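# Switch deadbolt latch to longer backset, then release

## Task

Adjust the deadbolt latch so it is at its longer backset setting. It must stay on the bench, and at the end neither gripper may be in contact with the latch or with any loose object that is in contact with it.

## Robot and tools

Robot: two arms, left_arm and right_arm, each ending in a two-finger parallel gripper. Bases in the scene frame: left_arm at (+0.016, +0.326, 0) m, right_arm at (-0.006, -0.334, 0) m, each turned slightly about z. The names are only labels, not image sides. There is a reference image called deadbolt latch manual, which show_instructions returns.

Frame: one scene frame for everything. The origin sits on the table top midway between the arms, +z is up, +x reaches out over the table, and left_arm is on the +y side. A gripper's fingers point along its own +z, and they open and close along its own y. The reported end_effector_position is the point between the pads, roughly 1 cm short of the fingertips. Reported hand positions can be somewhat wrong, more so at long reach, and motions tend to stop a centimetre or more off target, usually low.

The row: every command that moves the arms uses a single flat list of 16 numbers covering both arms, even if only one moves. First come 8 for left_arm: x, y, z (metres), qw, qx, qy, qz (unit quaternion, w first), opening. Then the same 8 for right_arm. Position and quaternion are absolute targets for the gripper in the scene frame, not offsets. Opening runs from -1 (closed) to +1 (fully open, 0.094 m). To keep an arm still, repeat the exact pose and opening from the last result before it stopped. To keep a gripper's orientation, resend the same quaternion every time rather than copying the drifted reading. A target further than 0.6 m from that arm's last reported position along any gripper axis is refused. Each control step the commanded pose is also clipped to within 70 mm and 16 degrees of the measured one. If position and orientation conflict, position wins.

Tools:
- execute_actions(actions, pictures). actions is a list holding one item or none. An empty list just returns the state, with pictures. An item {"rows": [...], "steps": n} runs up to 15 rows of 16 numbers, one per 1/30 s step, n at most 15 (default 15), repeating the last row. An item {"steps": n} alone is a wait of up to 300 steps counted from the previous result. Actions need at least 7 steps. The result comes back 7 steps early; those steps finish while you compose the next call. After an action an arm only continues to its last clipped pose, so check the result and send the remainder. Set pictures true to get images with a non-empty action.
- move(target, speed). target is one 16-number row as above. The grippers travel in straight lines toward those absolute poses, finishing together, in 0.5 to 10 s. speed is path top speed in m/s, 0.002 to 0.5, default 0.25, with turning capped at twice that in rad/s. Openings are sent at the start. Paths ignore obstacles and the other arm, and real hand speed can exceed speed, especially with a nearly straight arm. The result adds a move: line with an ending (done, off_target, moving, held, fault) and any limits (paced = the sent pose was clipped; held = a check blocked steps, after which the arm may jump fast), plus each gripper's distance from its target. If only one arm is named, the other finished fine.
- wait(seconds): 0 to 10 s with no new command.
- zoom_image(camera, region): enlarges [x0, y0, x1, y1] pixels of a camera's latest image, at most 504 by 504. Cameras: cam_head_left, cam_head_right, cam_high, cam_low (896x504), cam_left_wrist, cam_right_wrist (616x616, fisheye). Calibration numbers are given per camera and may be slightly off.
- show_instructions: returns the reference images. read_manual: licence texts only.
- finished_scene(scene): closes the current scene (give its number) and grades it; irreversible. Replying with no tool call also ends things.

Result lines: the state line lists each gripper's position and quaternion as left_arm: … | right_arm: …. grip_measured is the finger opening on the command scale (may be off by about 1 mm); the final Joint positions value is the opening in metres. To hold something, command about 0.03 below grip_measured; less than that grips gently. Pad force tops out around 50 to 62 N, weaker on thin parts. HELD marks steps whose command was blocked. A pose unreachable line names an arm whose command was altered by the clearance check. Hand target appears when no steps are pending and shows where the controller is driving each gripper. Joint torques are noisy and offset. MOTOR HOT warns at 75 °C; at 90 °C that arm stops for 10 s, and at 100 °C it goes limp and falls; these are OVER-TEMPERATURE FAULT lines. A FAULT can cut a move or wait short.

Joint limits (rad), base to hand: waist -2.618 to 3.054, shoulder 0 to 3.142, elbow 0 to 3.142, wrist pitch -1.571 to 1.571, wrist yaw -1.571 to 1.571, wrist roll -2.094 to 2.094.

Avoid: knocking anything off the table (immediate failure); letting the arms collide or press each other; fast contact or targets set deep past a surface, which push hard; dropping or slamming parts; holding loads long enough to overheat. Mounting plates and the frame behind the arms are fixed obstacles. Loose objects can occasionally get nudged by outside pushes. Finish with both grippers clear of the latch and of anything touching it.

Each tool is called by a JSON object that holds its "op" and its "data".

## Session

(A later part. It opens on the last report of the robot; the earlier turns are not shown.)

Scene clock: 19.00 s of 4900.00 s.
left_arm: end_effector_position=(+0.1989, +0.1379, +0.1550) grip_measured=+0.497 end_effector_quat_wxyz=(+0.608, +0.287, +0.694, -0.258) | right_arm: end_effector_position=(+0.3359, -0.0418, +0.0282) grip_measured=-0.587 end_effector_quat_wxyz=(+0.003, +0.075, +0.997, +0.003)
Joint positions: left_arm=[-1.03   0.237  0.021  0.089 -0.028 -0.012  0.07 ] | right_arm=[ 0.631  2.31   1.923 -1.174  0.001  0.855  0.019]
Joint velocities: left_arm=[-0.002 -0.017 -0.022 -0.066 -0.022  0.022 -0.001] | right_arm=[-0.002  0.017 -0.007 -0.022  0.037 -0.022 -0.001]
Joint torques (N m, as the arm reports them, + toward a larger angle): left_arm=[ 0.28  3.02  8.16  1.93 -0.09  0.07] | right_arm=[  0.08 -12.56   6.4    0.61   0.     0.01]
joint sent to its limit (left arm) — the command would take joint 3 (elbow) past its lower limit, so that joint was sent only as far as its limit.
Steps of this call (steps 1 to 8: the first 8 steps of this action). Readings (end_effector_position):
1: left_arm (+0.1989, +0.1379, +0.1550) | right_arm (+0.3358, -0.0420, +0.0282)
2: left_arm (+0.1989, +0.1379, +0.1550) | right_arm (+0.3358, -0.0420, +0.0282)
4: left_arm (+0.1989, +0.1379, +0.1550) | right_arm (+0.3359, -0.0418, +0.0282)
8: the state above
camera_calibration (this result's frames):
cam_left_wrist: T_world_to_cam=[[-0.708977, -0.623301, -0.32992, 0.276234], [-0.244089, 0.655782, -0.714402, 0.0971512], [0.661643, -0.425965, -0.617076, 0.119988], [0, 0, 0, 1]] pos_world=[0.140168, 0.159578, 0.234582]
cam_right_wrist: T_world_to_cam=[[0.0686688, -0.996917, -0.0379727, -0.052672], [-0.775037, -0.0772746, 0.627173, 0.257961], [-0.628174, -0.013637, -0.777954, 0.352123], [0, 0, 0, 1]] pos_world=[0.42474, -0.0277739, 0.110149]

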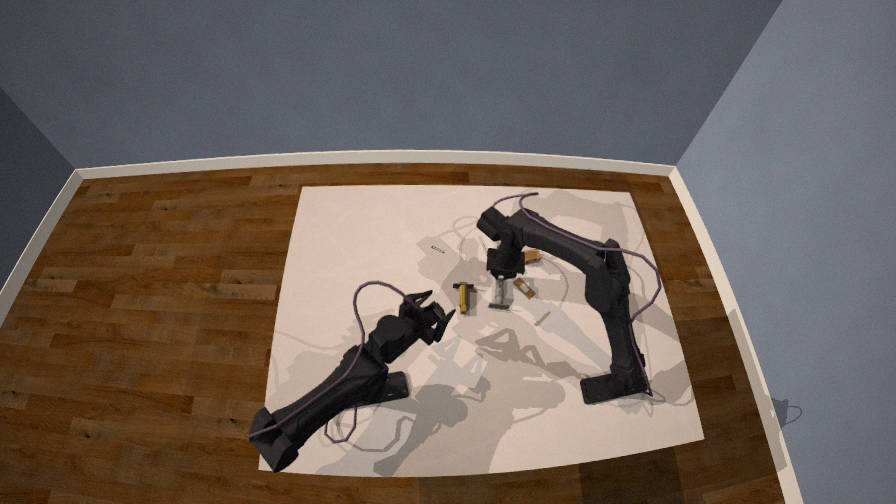

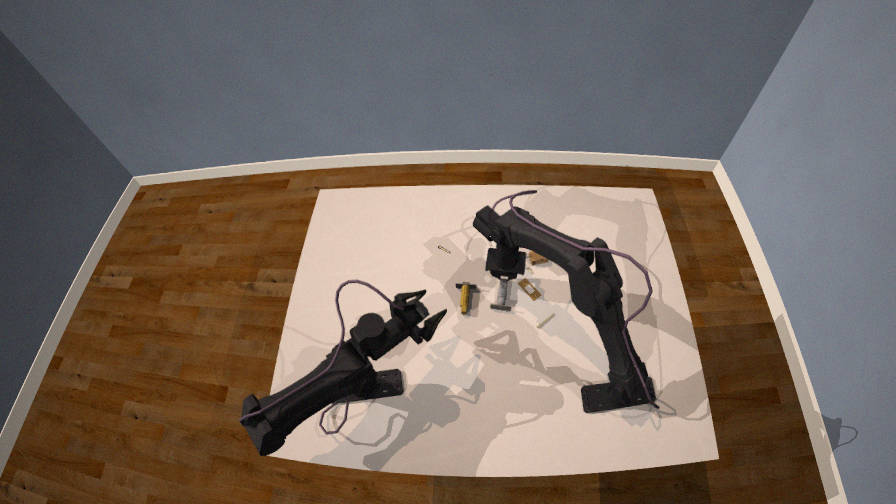

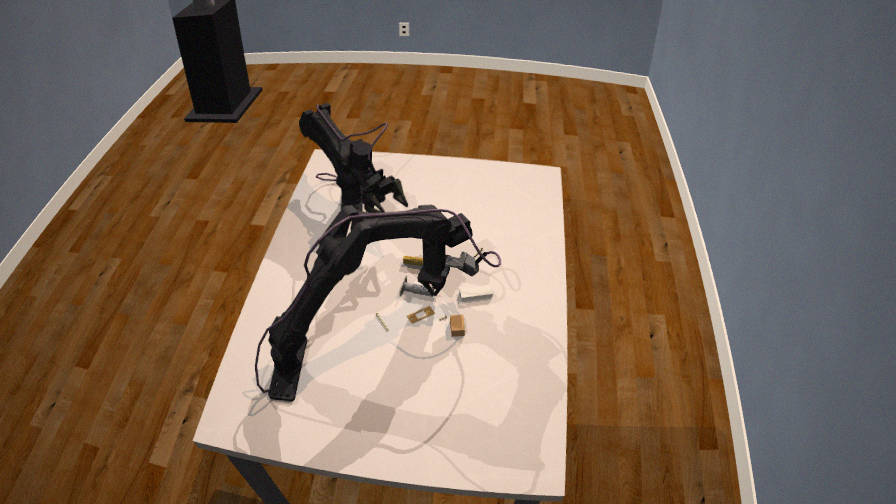

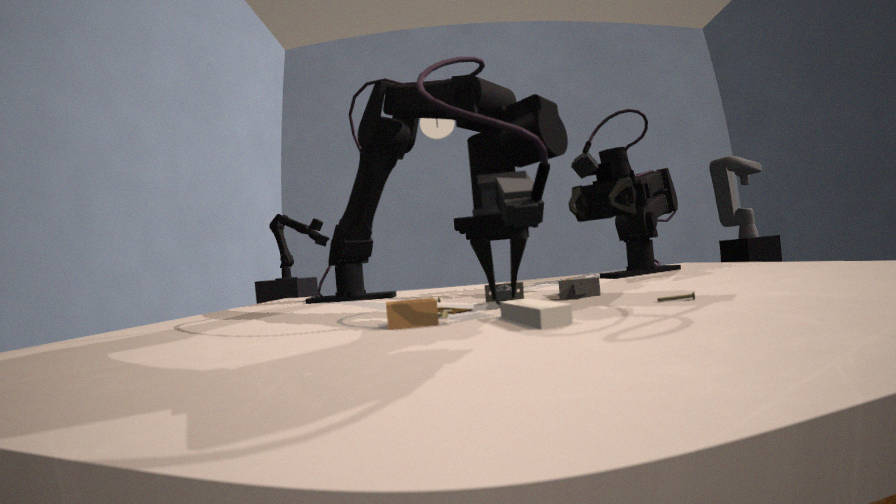

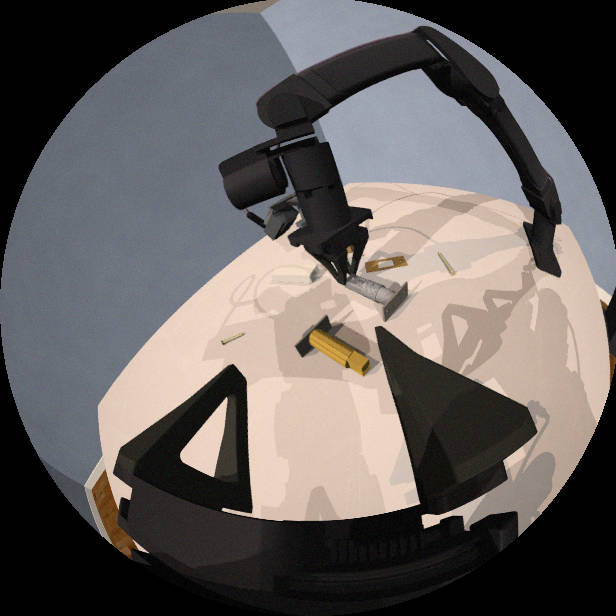

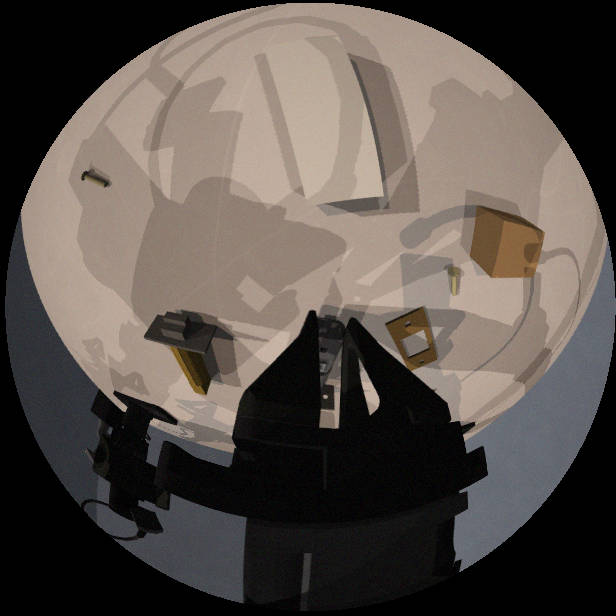

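{"op": "move", "data": {"target": [0.2,0.14,0.14,0.6533,0.2706,0.6533,-0.2706,0.5, 0.33,-0.04,0.12,0,0.3827,0.9239,0,-0.65], "speed": 0.15}}

Scene clock: 22.13 s of 4900.00 s.
left_arm: end_effector_position=(+0.1990, +0.1378, +0.1560) grip_measured=+0.497 end_effector_quat_wxyz=(+0.610, +0.287, +0.692, -0.258) | right_arm: end_effector_position=(+0.3303, -0.0436, +0.1131) grip_measured=-0.605 end_effector_quat_wxyz=(-0.003, +0.383, +0.924, -0.006)
Joint positions: left_arm=[-1.03   0.237  0.021  0.093 -0.028 -0.012  0.07 ] | right_arm=[ 0.636  2.323  2.282 -1.543  0.001  1.495  0.019]
Joint velocities: left_arm=[ 0.002 -0.022 -0.007  0.022  0.066 -0.022 -0.001] | right_arm=[ 0.007  0.007 -0.002 -0.007  0.051  0.007  0.   ]
Joint torques (N m, as the arm reports them, + toward a larger angle): left_arm=[ 0.2   3.12  8.17  1.92 -0.09  0.07] | right_arm=[  0.47 -12.66  10.69   0.22   0.01   0.02]
Hand target (left_arm): +0.200, +0.140, +0.141; +0.594, +0.292, +0.708, -0.245
Hand target (right_arm): +0.330, -0.040, +0.120; +0.000, +0.383, +0.924, +0.000
Off your previous action's commanded pose (left_arm): 0.015 m, 7 deg at its last step (step 7 of this call).
Off your previous action's commanded pose (right_arm): 0.007 m, 1 deg at its last step (step 7 of this call).
Off the commanded pose (left_arm): 0.016 m, 7 deg.
Off the commanded pose (right_arm): 0.008 m, 1 deg.
joint sent to its limit (left arm) — the command would take joint 3 (elbow) past its lower limit, so that joint was sent only as far as its limit.
Kept back: nothing.
move: off_target (left_arm)
camera_calibration (this result's frames):
cam_left_wrist: T_world_to_cam=[[-0.70812, -0.624223, -0.330018, 0.276519], [-0.242231, 0.653783, -0.716863, 0.09819], [0.663242, -0.427685, -0.614163, 0.119942], [0, 0, 0, 1]] pos_world=[0.140043, 0.159712, 0.235309]
cam_right_wrist: T_world_to_cam=[[-0.536448, -0.843686, -0.0204275, 0.153699], [-0.658113, 0.403056, 0.63595, 0.18159], [-0.528309, 0.354598, -0.77146, 0.397015], [0, 0, 0, 1]] pos_world=[0.411705, -0.0842975, 0.193938]

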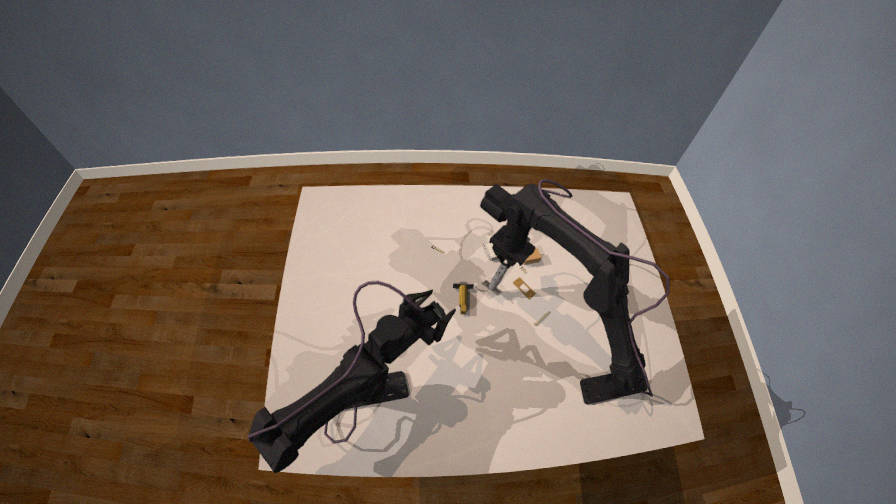

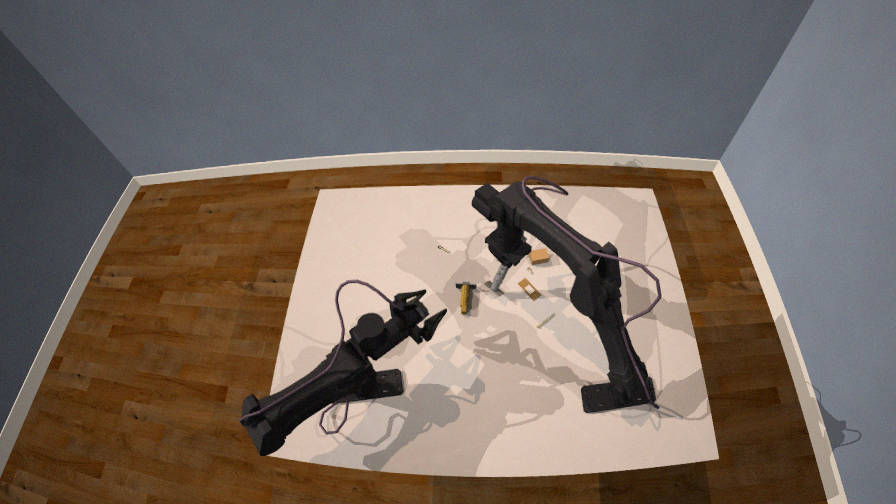

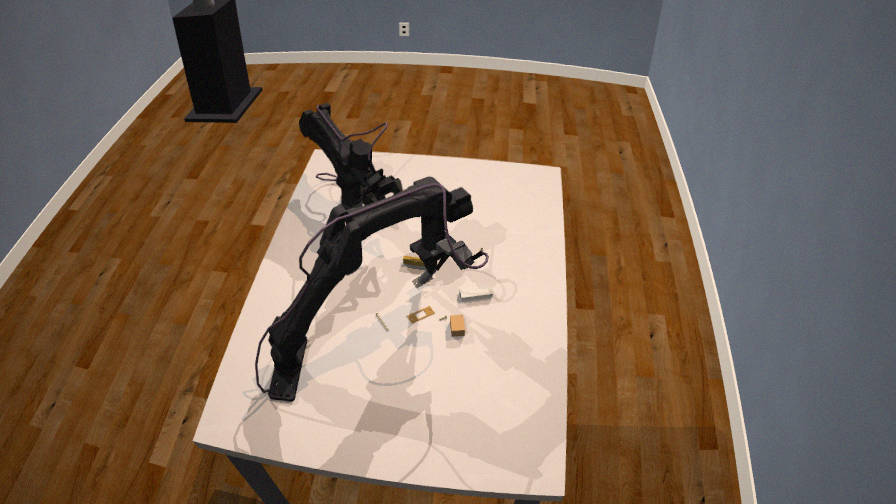

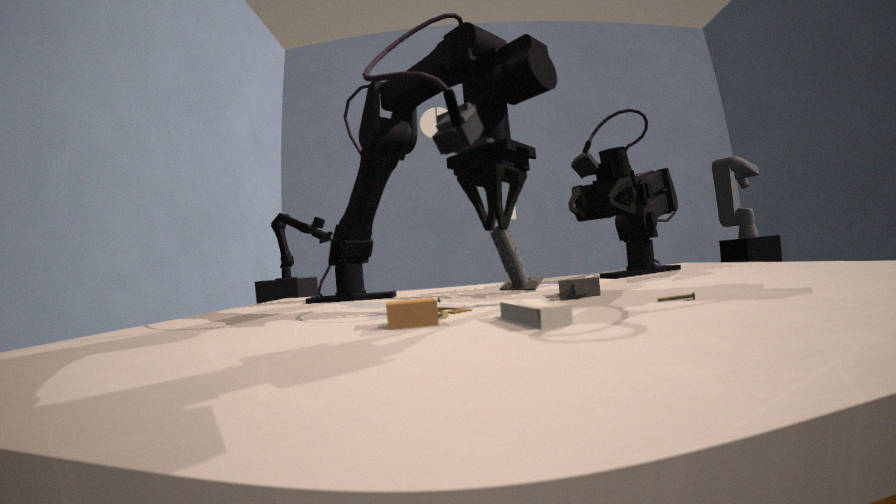

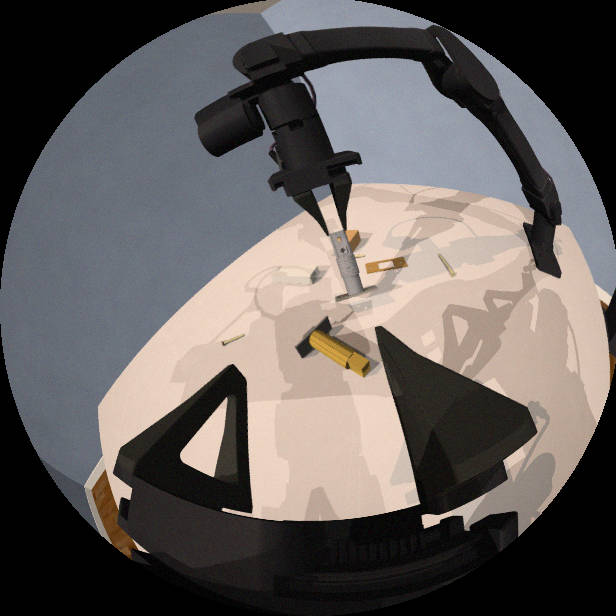

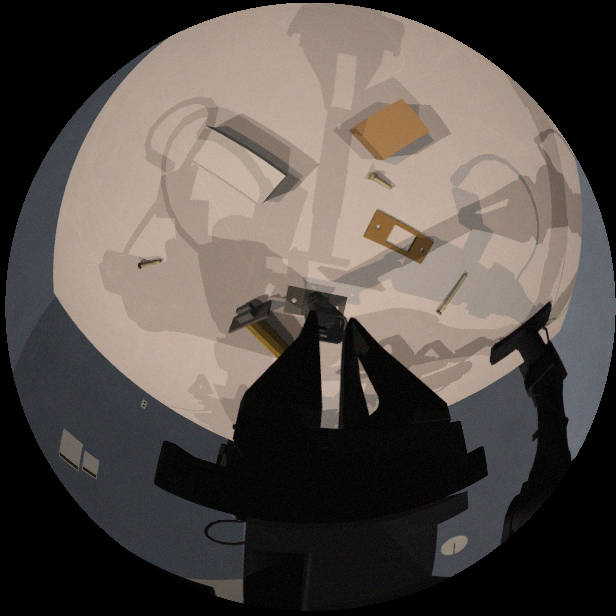

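{"op": "move", "data": {"target": [0.2,0.14,0.14,0.6533,0.2706,0.6533,-0.2706,0.5, 0.312,-0.022,0.112,0,0.3827,0.9239,0,-0.65], "speed": 0.05}}

Scene clock: 24.07 s of 4900.00 s.
left_arm: end_effector_position=(+0.1991, +0.1378, +0.1567) grip_measured=+0.497 end_effector_quat_wxyz=(+0.611, +0.286, +0.691, -0.259) | right_arm: end_effector_position=(+0.3160, -0.0219, +0.1131) grip_measured=-0.605 end_effector_quat_wxyz=(+0.001, +0.382, +0.924, +0.001)
Joint positions: left_arm=[-1.03   0.237  0.021  0.096 -0.028 -0.011  0.07 ] | right_arm=[ 0.693  2.323  2.282 -1.527  0.001  1.551  0.019]
Joint velocities: left_arm=[ 0.002 -0.002  0.007 -0.022 -0.007  0.007  0.002] | right_arm=[-0.002  0.007 -0.007 -0.051  0.051 -0.051 -0.   ]
Joint torques (N m, as the arm reports them, + toward a larger angle): left_arm=[ 0.28  3.14  8.1   1.89 -0.09  0.07] | right_arm=[  0.27 -13.82   5.48   0.54   0.02   0.01]
Hand target (left_arm): +0.200, +0.140, +0.141; +0.595, +0.292, +0.708, -0.245
Hand target (right_arm): +0.312, -0.022, +0.112; +0.000, +0.383, +0.924, -0.001
Off the commanded pose (left_arm): 0.017 m, 7 deg.
Off the commanded pose (right_arm): 0.004 m, 0 deg.
joint sent to its limit (left arm) — the command would take joint 3 (elbow) past its lower limit, so that joint was sent only as far as its limit.
Kept back: nothing.
move: off_target (left_arm)
camera_calibration (this result's frames):
cam_left_wrist: T_world_to_cam=[[-0.707374, -0.62484, -0.33045, 0.276774], [-0.240515, 0.65238, -0.718716, 0.0989317], [0.664661, -0.428923, -0.61176, 0.119845], [0, 0, 0, 1]] pos_world=[0.139921, 0.159803, 0.23588]
cam_right_wrist: T_world_to_cam=[[-0.53449, -0.844399, -0.0361966, 0.165493], [-0.666695, 0.39491, 0.632111, 0.1664], [-0.51946, 0.361989, -0.774032, 0.379392], [0, 0, 0, 1]] pos_world=[0.396471, -0.0633071, 0.194468]

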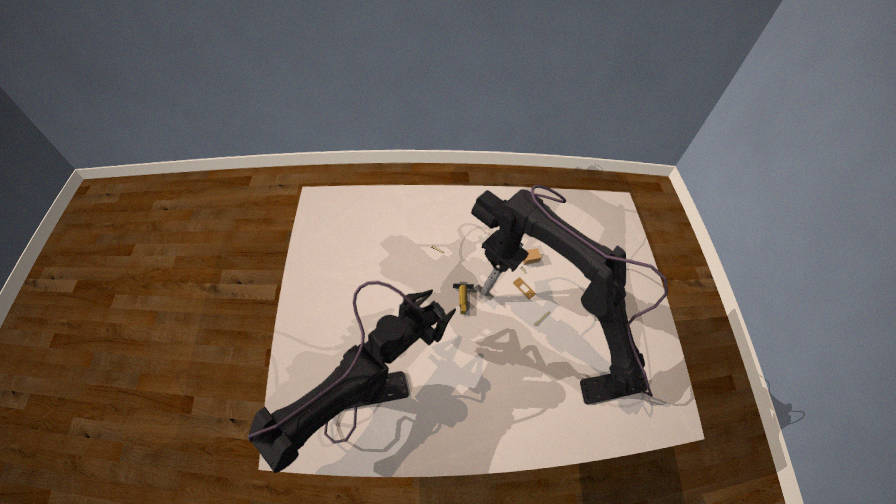

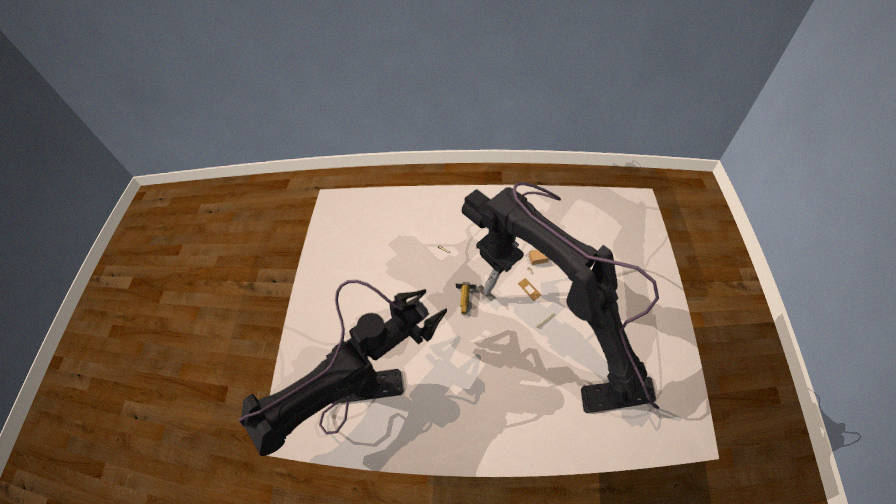

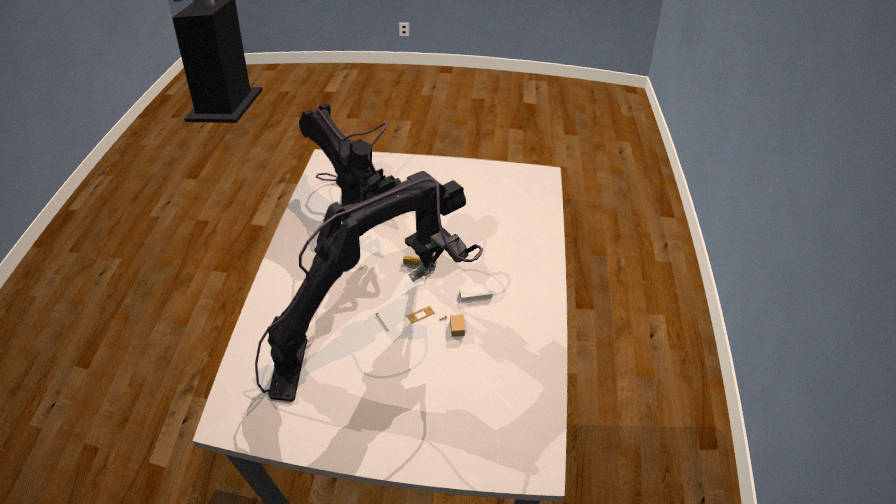

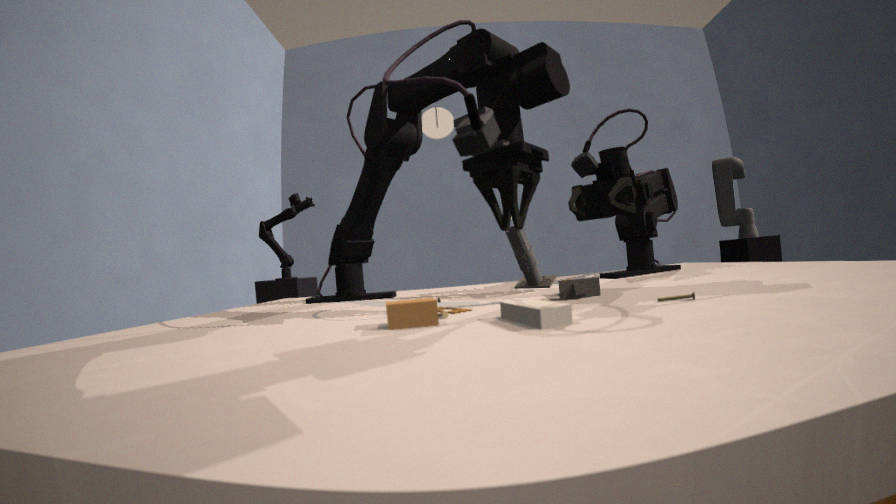

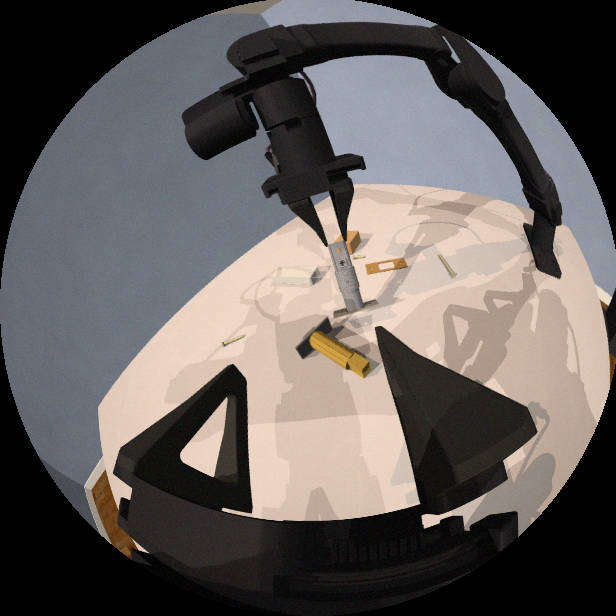

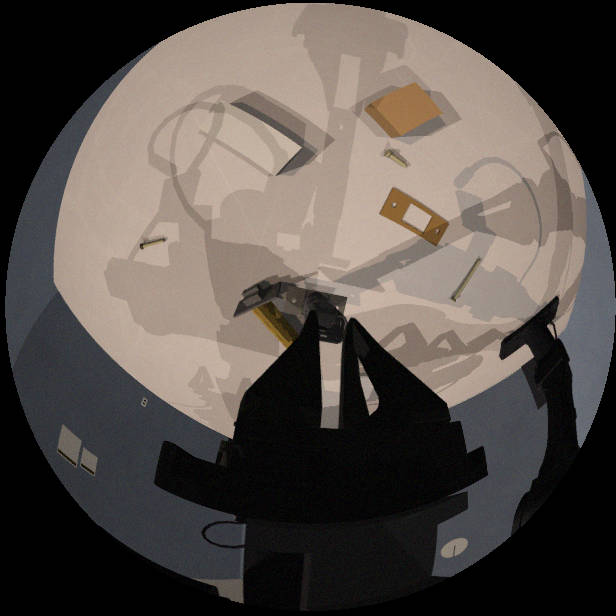

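{"op": "move", "data": {"target": [0.2,0.14,0.14,0.6533,0.2706,0.6533,-0.2706,0.5, 0.312,-0.022,0.100,0,0.3827,0.9239,0,-0.65], "speed": 0.03}}

{"op": "move", "data": {"target": [0.2,0.14,0.14,0.6533,0.2706,0.6533,-0.2706,0.5, 0.293,-0.003,0.104,0,0.3827,0.9239,0,-0.65], "speed": 0.03}}

Scene clock: 26.57 s of 4900.00 s.
left_arm: end_effector_position=(+0.1991, +0.1377, +0.1575) grip_measured=+0.497 end_effector_quat_wxyz=(+0.612, +0.286, +0.691, -0.259) | right_arm: end_effector_position=(+0.3145, -0.0233, +0.0948) grip_measured=-0.605 end_effector_quat_wxyz=(-0.003, +0.383, +0.924, -0.007)
Joint positions: left_arm=[-1.03   0.237  0.021  0.099 -0.028 -0.011  0.07 ] | right_arm=[ 0.693  2.32   2.205 -1.471  0.     1.552  0.019]
Joint velocities: left_arm=[-0.007  0.002  0.002  0.051  0.037  0.022 -0.001] | right_arm=[ 0.017  0.002 -0.012  0.007  0.007 -0.037  0.001]
Joint torques (N m, as the arm reports them, + toward a larger angle): left_arm=[ 0.31  3.23  8.15  1.86 -0.1   0.06] | right_arm=[  0.45 -14.72   6.11   0.51   0.02   0.01]
Hand target (left_arm): +0.200, +0.140, +0.141; +0.594, +0.292, +0.708, -0.245
Hand target (right_arm): +0.312, -0.022, +0.100; -0.000, +0.383, +0.924, -0.001
Off the commanded pose (left_arm): 0.018 m, 7 deg.
Off the commanded pose (right_arm): 0.006 m, 1 deg.
joint sent to its limit (left arm) — the command would take joint 3 (elbow) past its lower limit, so that joint was sent only as far as its limit.
Kept back: nothing.
move: off_target (left_arm)
camera_calibration (this result's frames):
cam_left_wrist: T_world_to_cam=[[-0.706687, -0.625579, -0.330522, 0.277001], [-0.239019, 0.650772, -0.72067, 0.0997627], [0.66593, -0.430288, -0.609417, 0.119802], [0, 0, 0, 1]] pos_world=[0.139819, 0.159913, 0.23646]
cam_right_wrist: T_world_to_cam=[[-0.535831, -0.844131, -0.0181316, 0.161594], [-0.657536, 0.403722, 0.636124, 0.174418], [-0.529652, 0.352777, -0.771373, 0.367706], [0, 0, 0, 1]] pos_world=[0.396029, -0.0637282, 0.175617]

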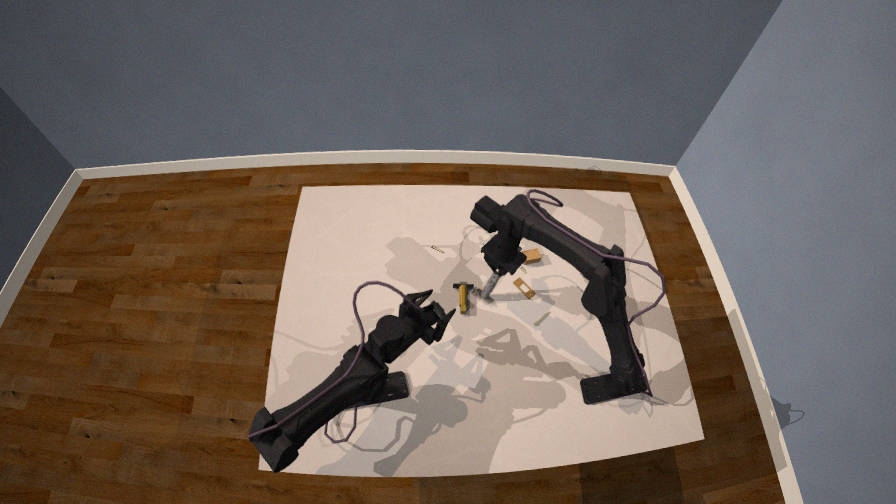

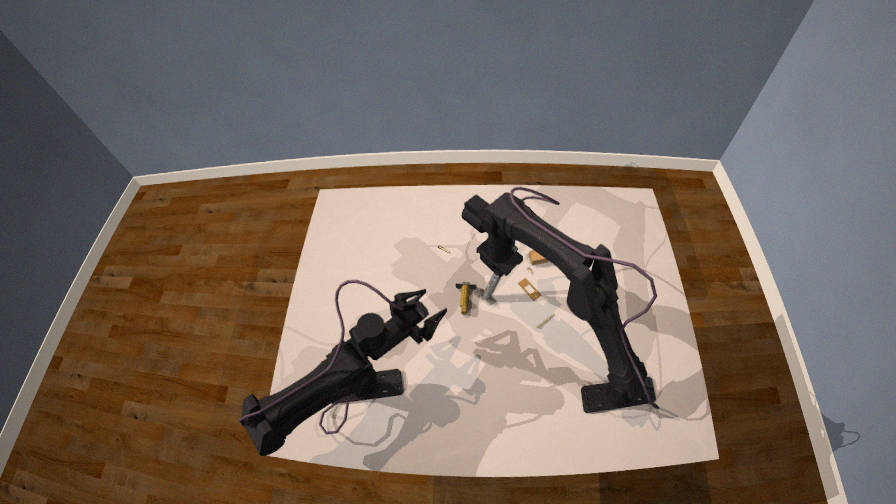

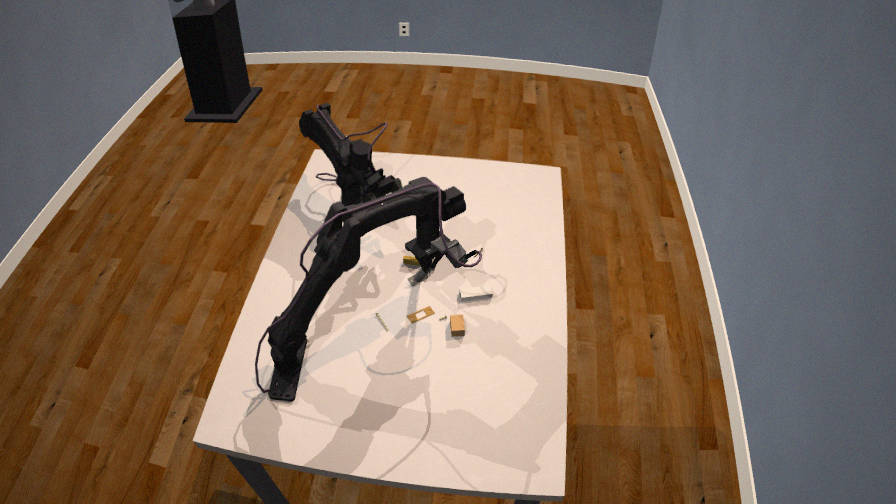

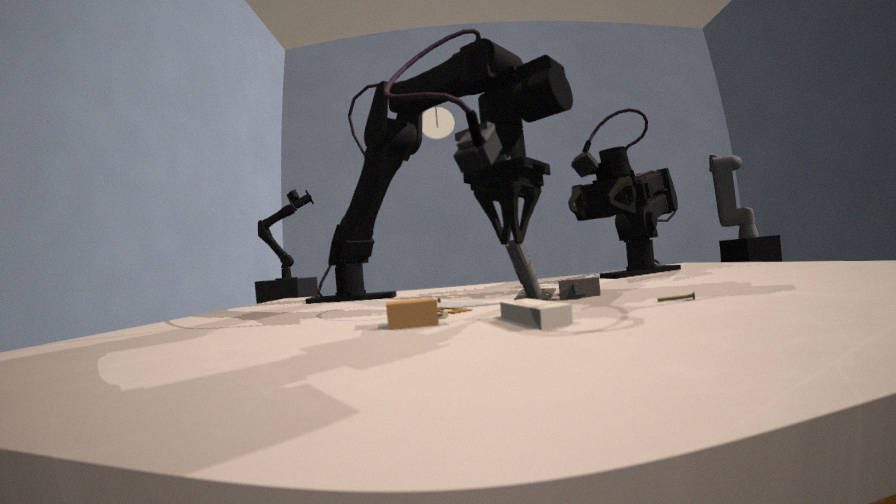

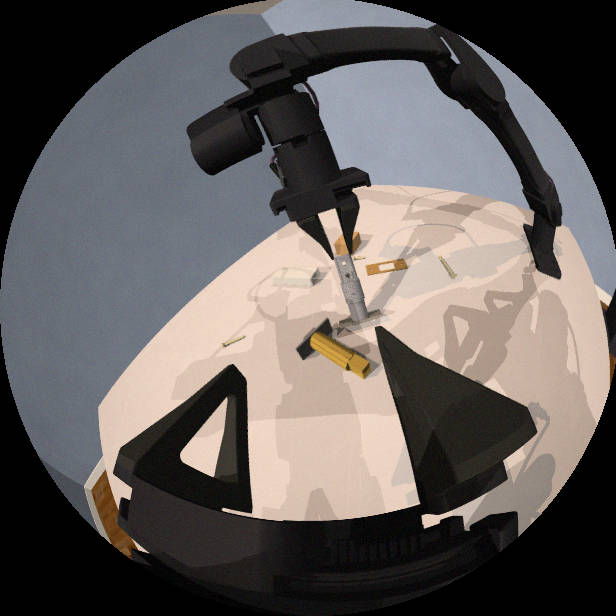

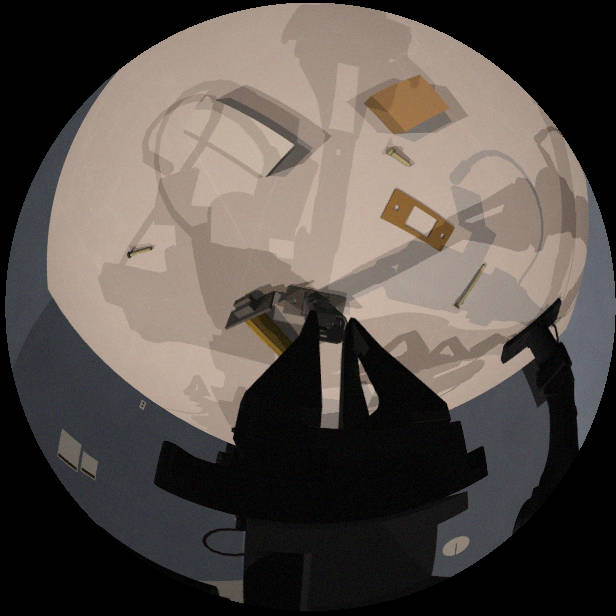

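Scene clock: 28.77 s of 4900.00 s.
left_arm: end_effector_position=(+0.1992, +0.1377, +0.1581) grip_measured=+0.497 end_effector_quat_wxyz=(+0.613, +0.286, +0.690, -0.260) | right_arm: end_effector_position=(+0.2957, -0.0050, +0.0948) grip_measured=-0.605 end_effector_quat_wxyz=(-0.003, +0.383, +0.924, -0.007)
Joint positions: left_arm=[-1.03   0.237  0.021  0.101 -0.028 -0.011  0.07 ] | right_arm=[ 0.752  2.32   2.205 -1.471  0.     1.612  0.019]
Joint velocities: left_arm=[-0.017 -0.007  0.017  0.051  0.022  0.037  0.   ] | right_arm=[ 0.007 -0.017 -0.002 -0.007  0.037  0.037 -0.001]
Joint torques (N m, as the arm reports them, + toward a larger angle): left_arm=[ 0.3   3.29  8.12  1.84 -0.09  0.07] | right_arm=[  0.42 -14.2    8.77   0.25   0.03   0.02]
Hand target (left_arm): +0.200, +0.140, +0.141; +0.595, +0.292, +0.708, -0.245
Hand target (right_arm): +0.293, -0.003, +0.104; +0.000, +0.383, +0.924, -0.000
Off the commanded pose (left_arm): 0.018 m, 7 deg.
Off the commanded pose (right_arm): 0.010 m, 1 deg.
joint sent to its limit (left arm) — the command would take joint 3 (elbow) past its lower limit, so that joint was sent only as far as its limit.
Kept back: nothing.
move: off_target (left_arm)
camera_calibration (this result's frames):
cam_left_wrist: T_world_to_cam=[[-0.706086, -0.626225, -0.330582, 0.2772], [-0.237707, 0.649361, -0.722375, 0.10049], [0.667036, -0.431477, -0.607363, 0.119763], [0, 0, 0, 1]] pos_world=[0.139728, 0.16001, 0.236968]
cam_right_wrist: T_world_to_cam=[[-0.536779, -0.843532, -0.0179546, 0.167241], [-0.657498, 0.404872, 0.635433, 0.154753], [-0.528739, 0.352892, -0.771947, 0.351098], [0, 0, 0, 1]] pos_world=[0.37716, -0.0454814, 0.175697]

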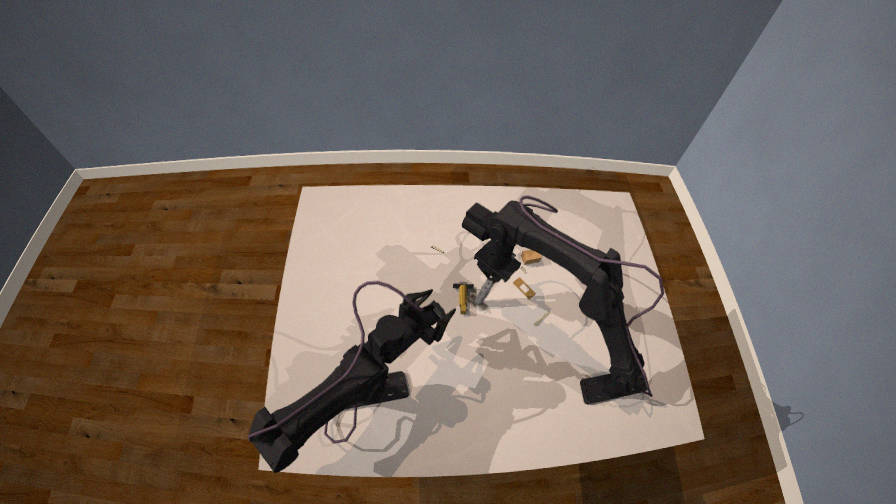

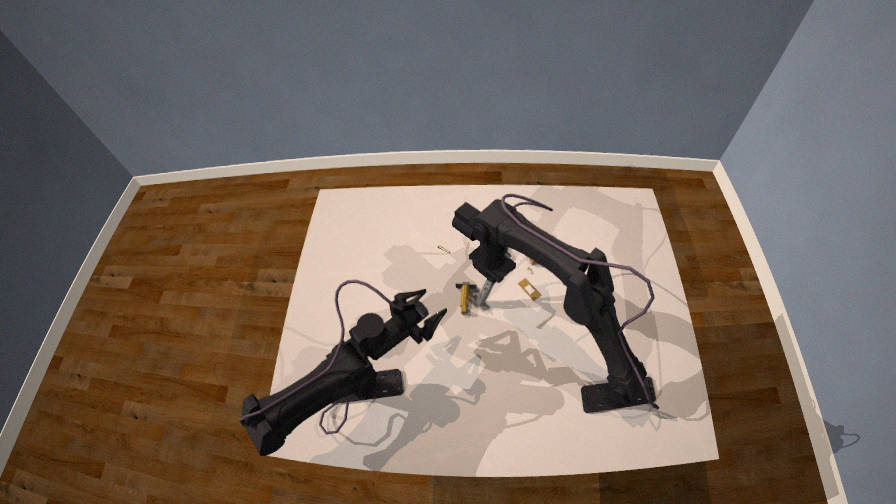

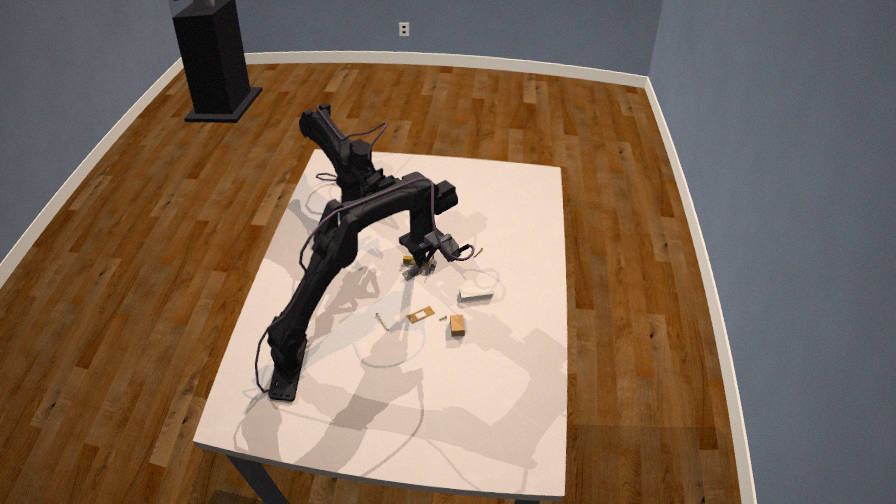

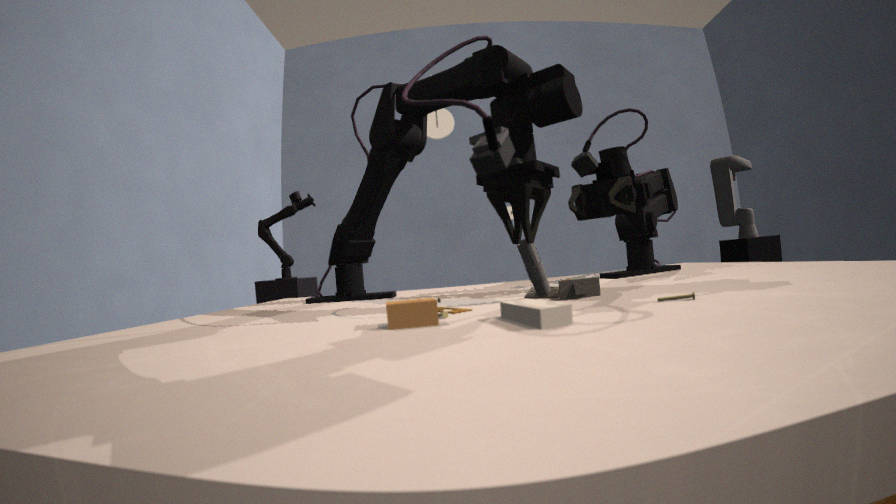

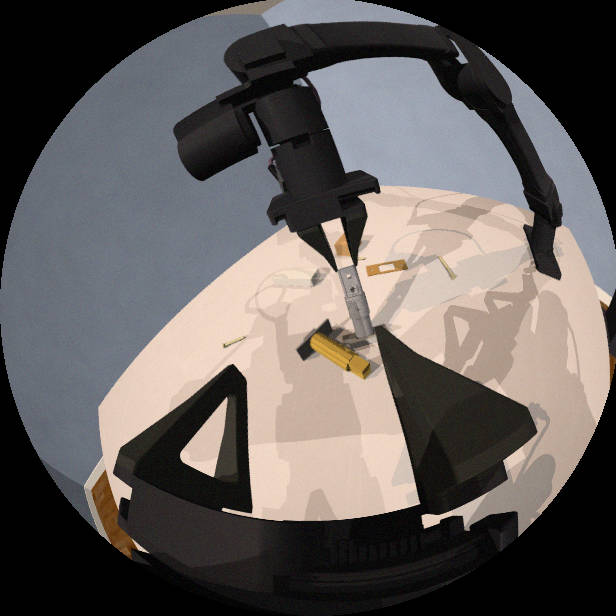

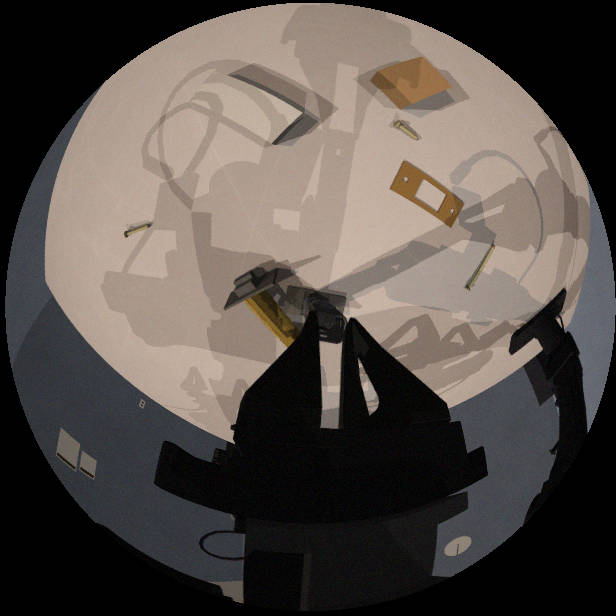

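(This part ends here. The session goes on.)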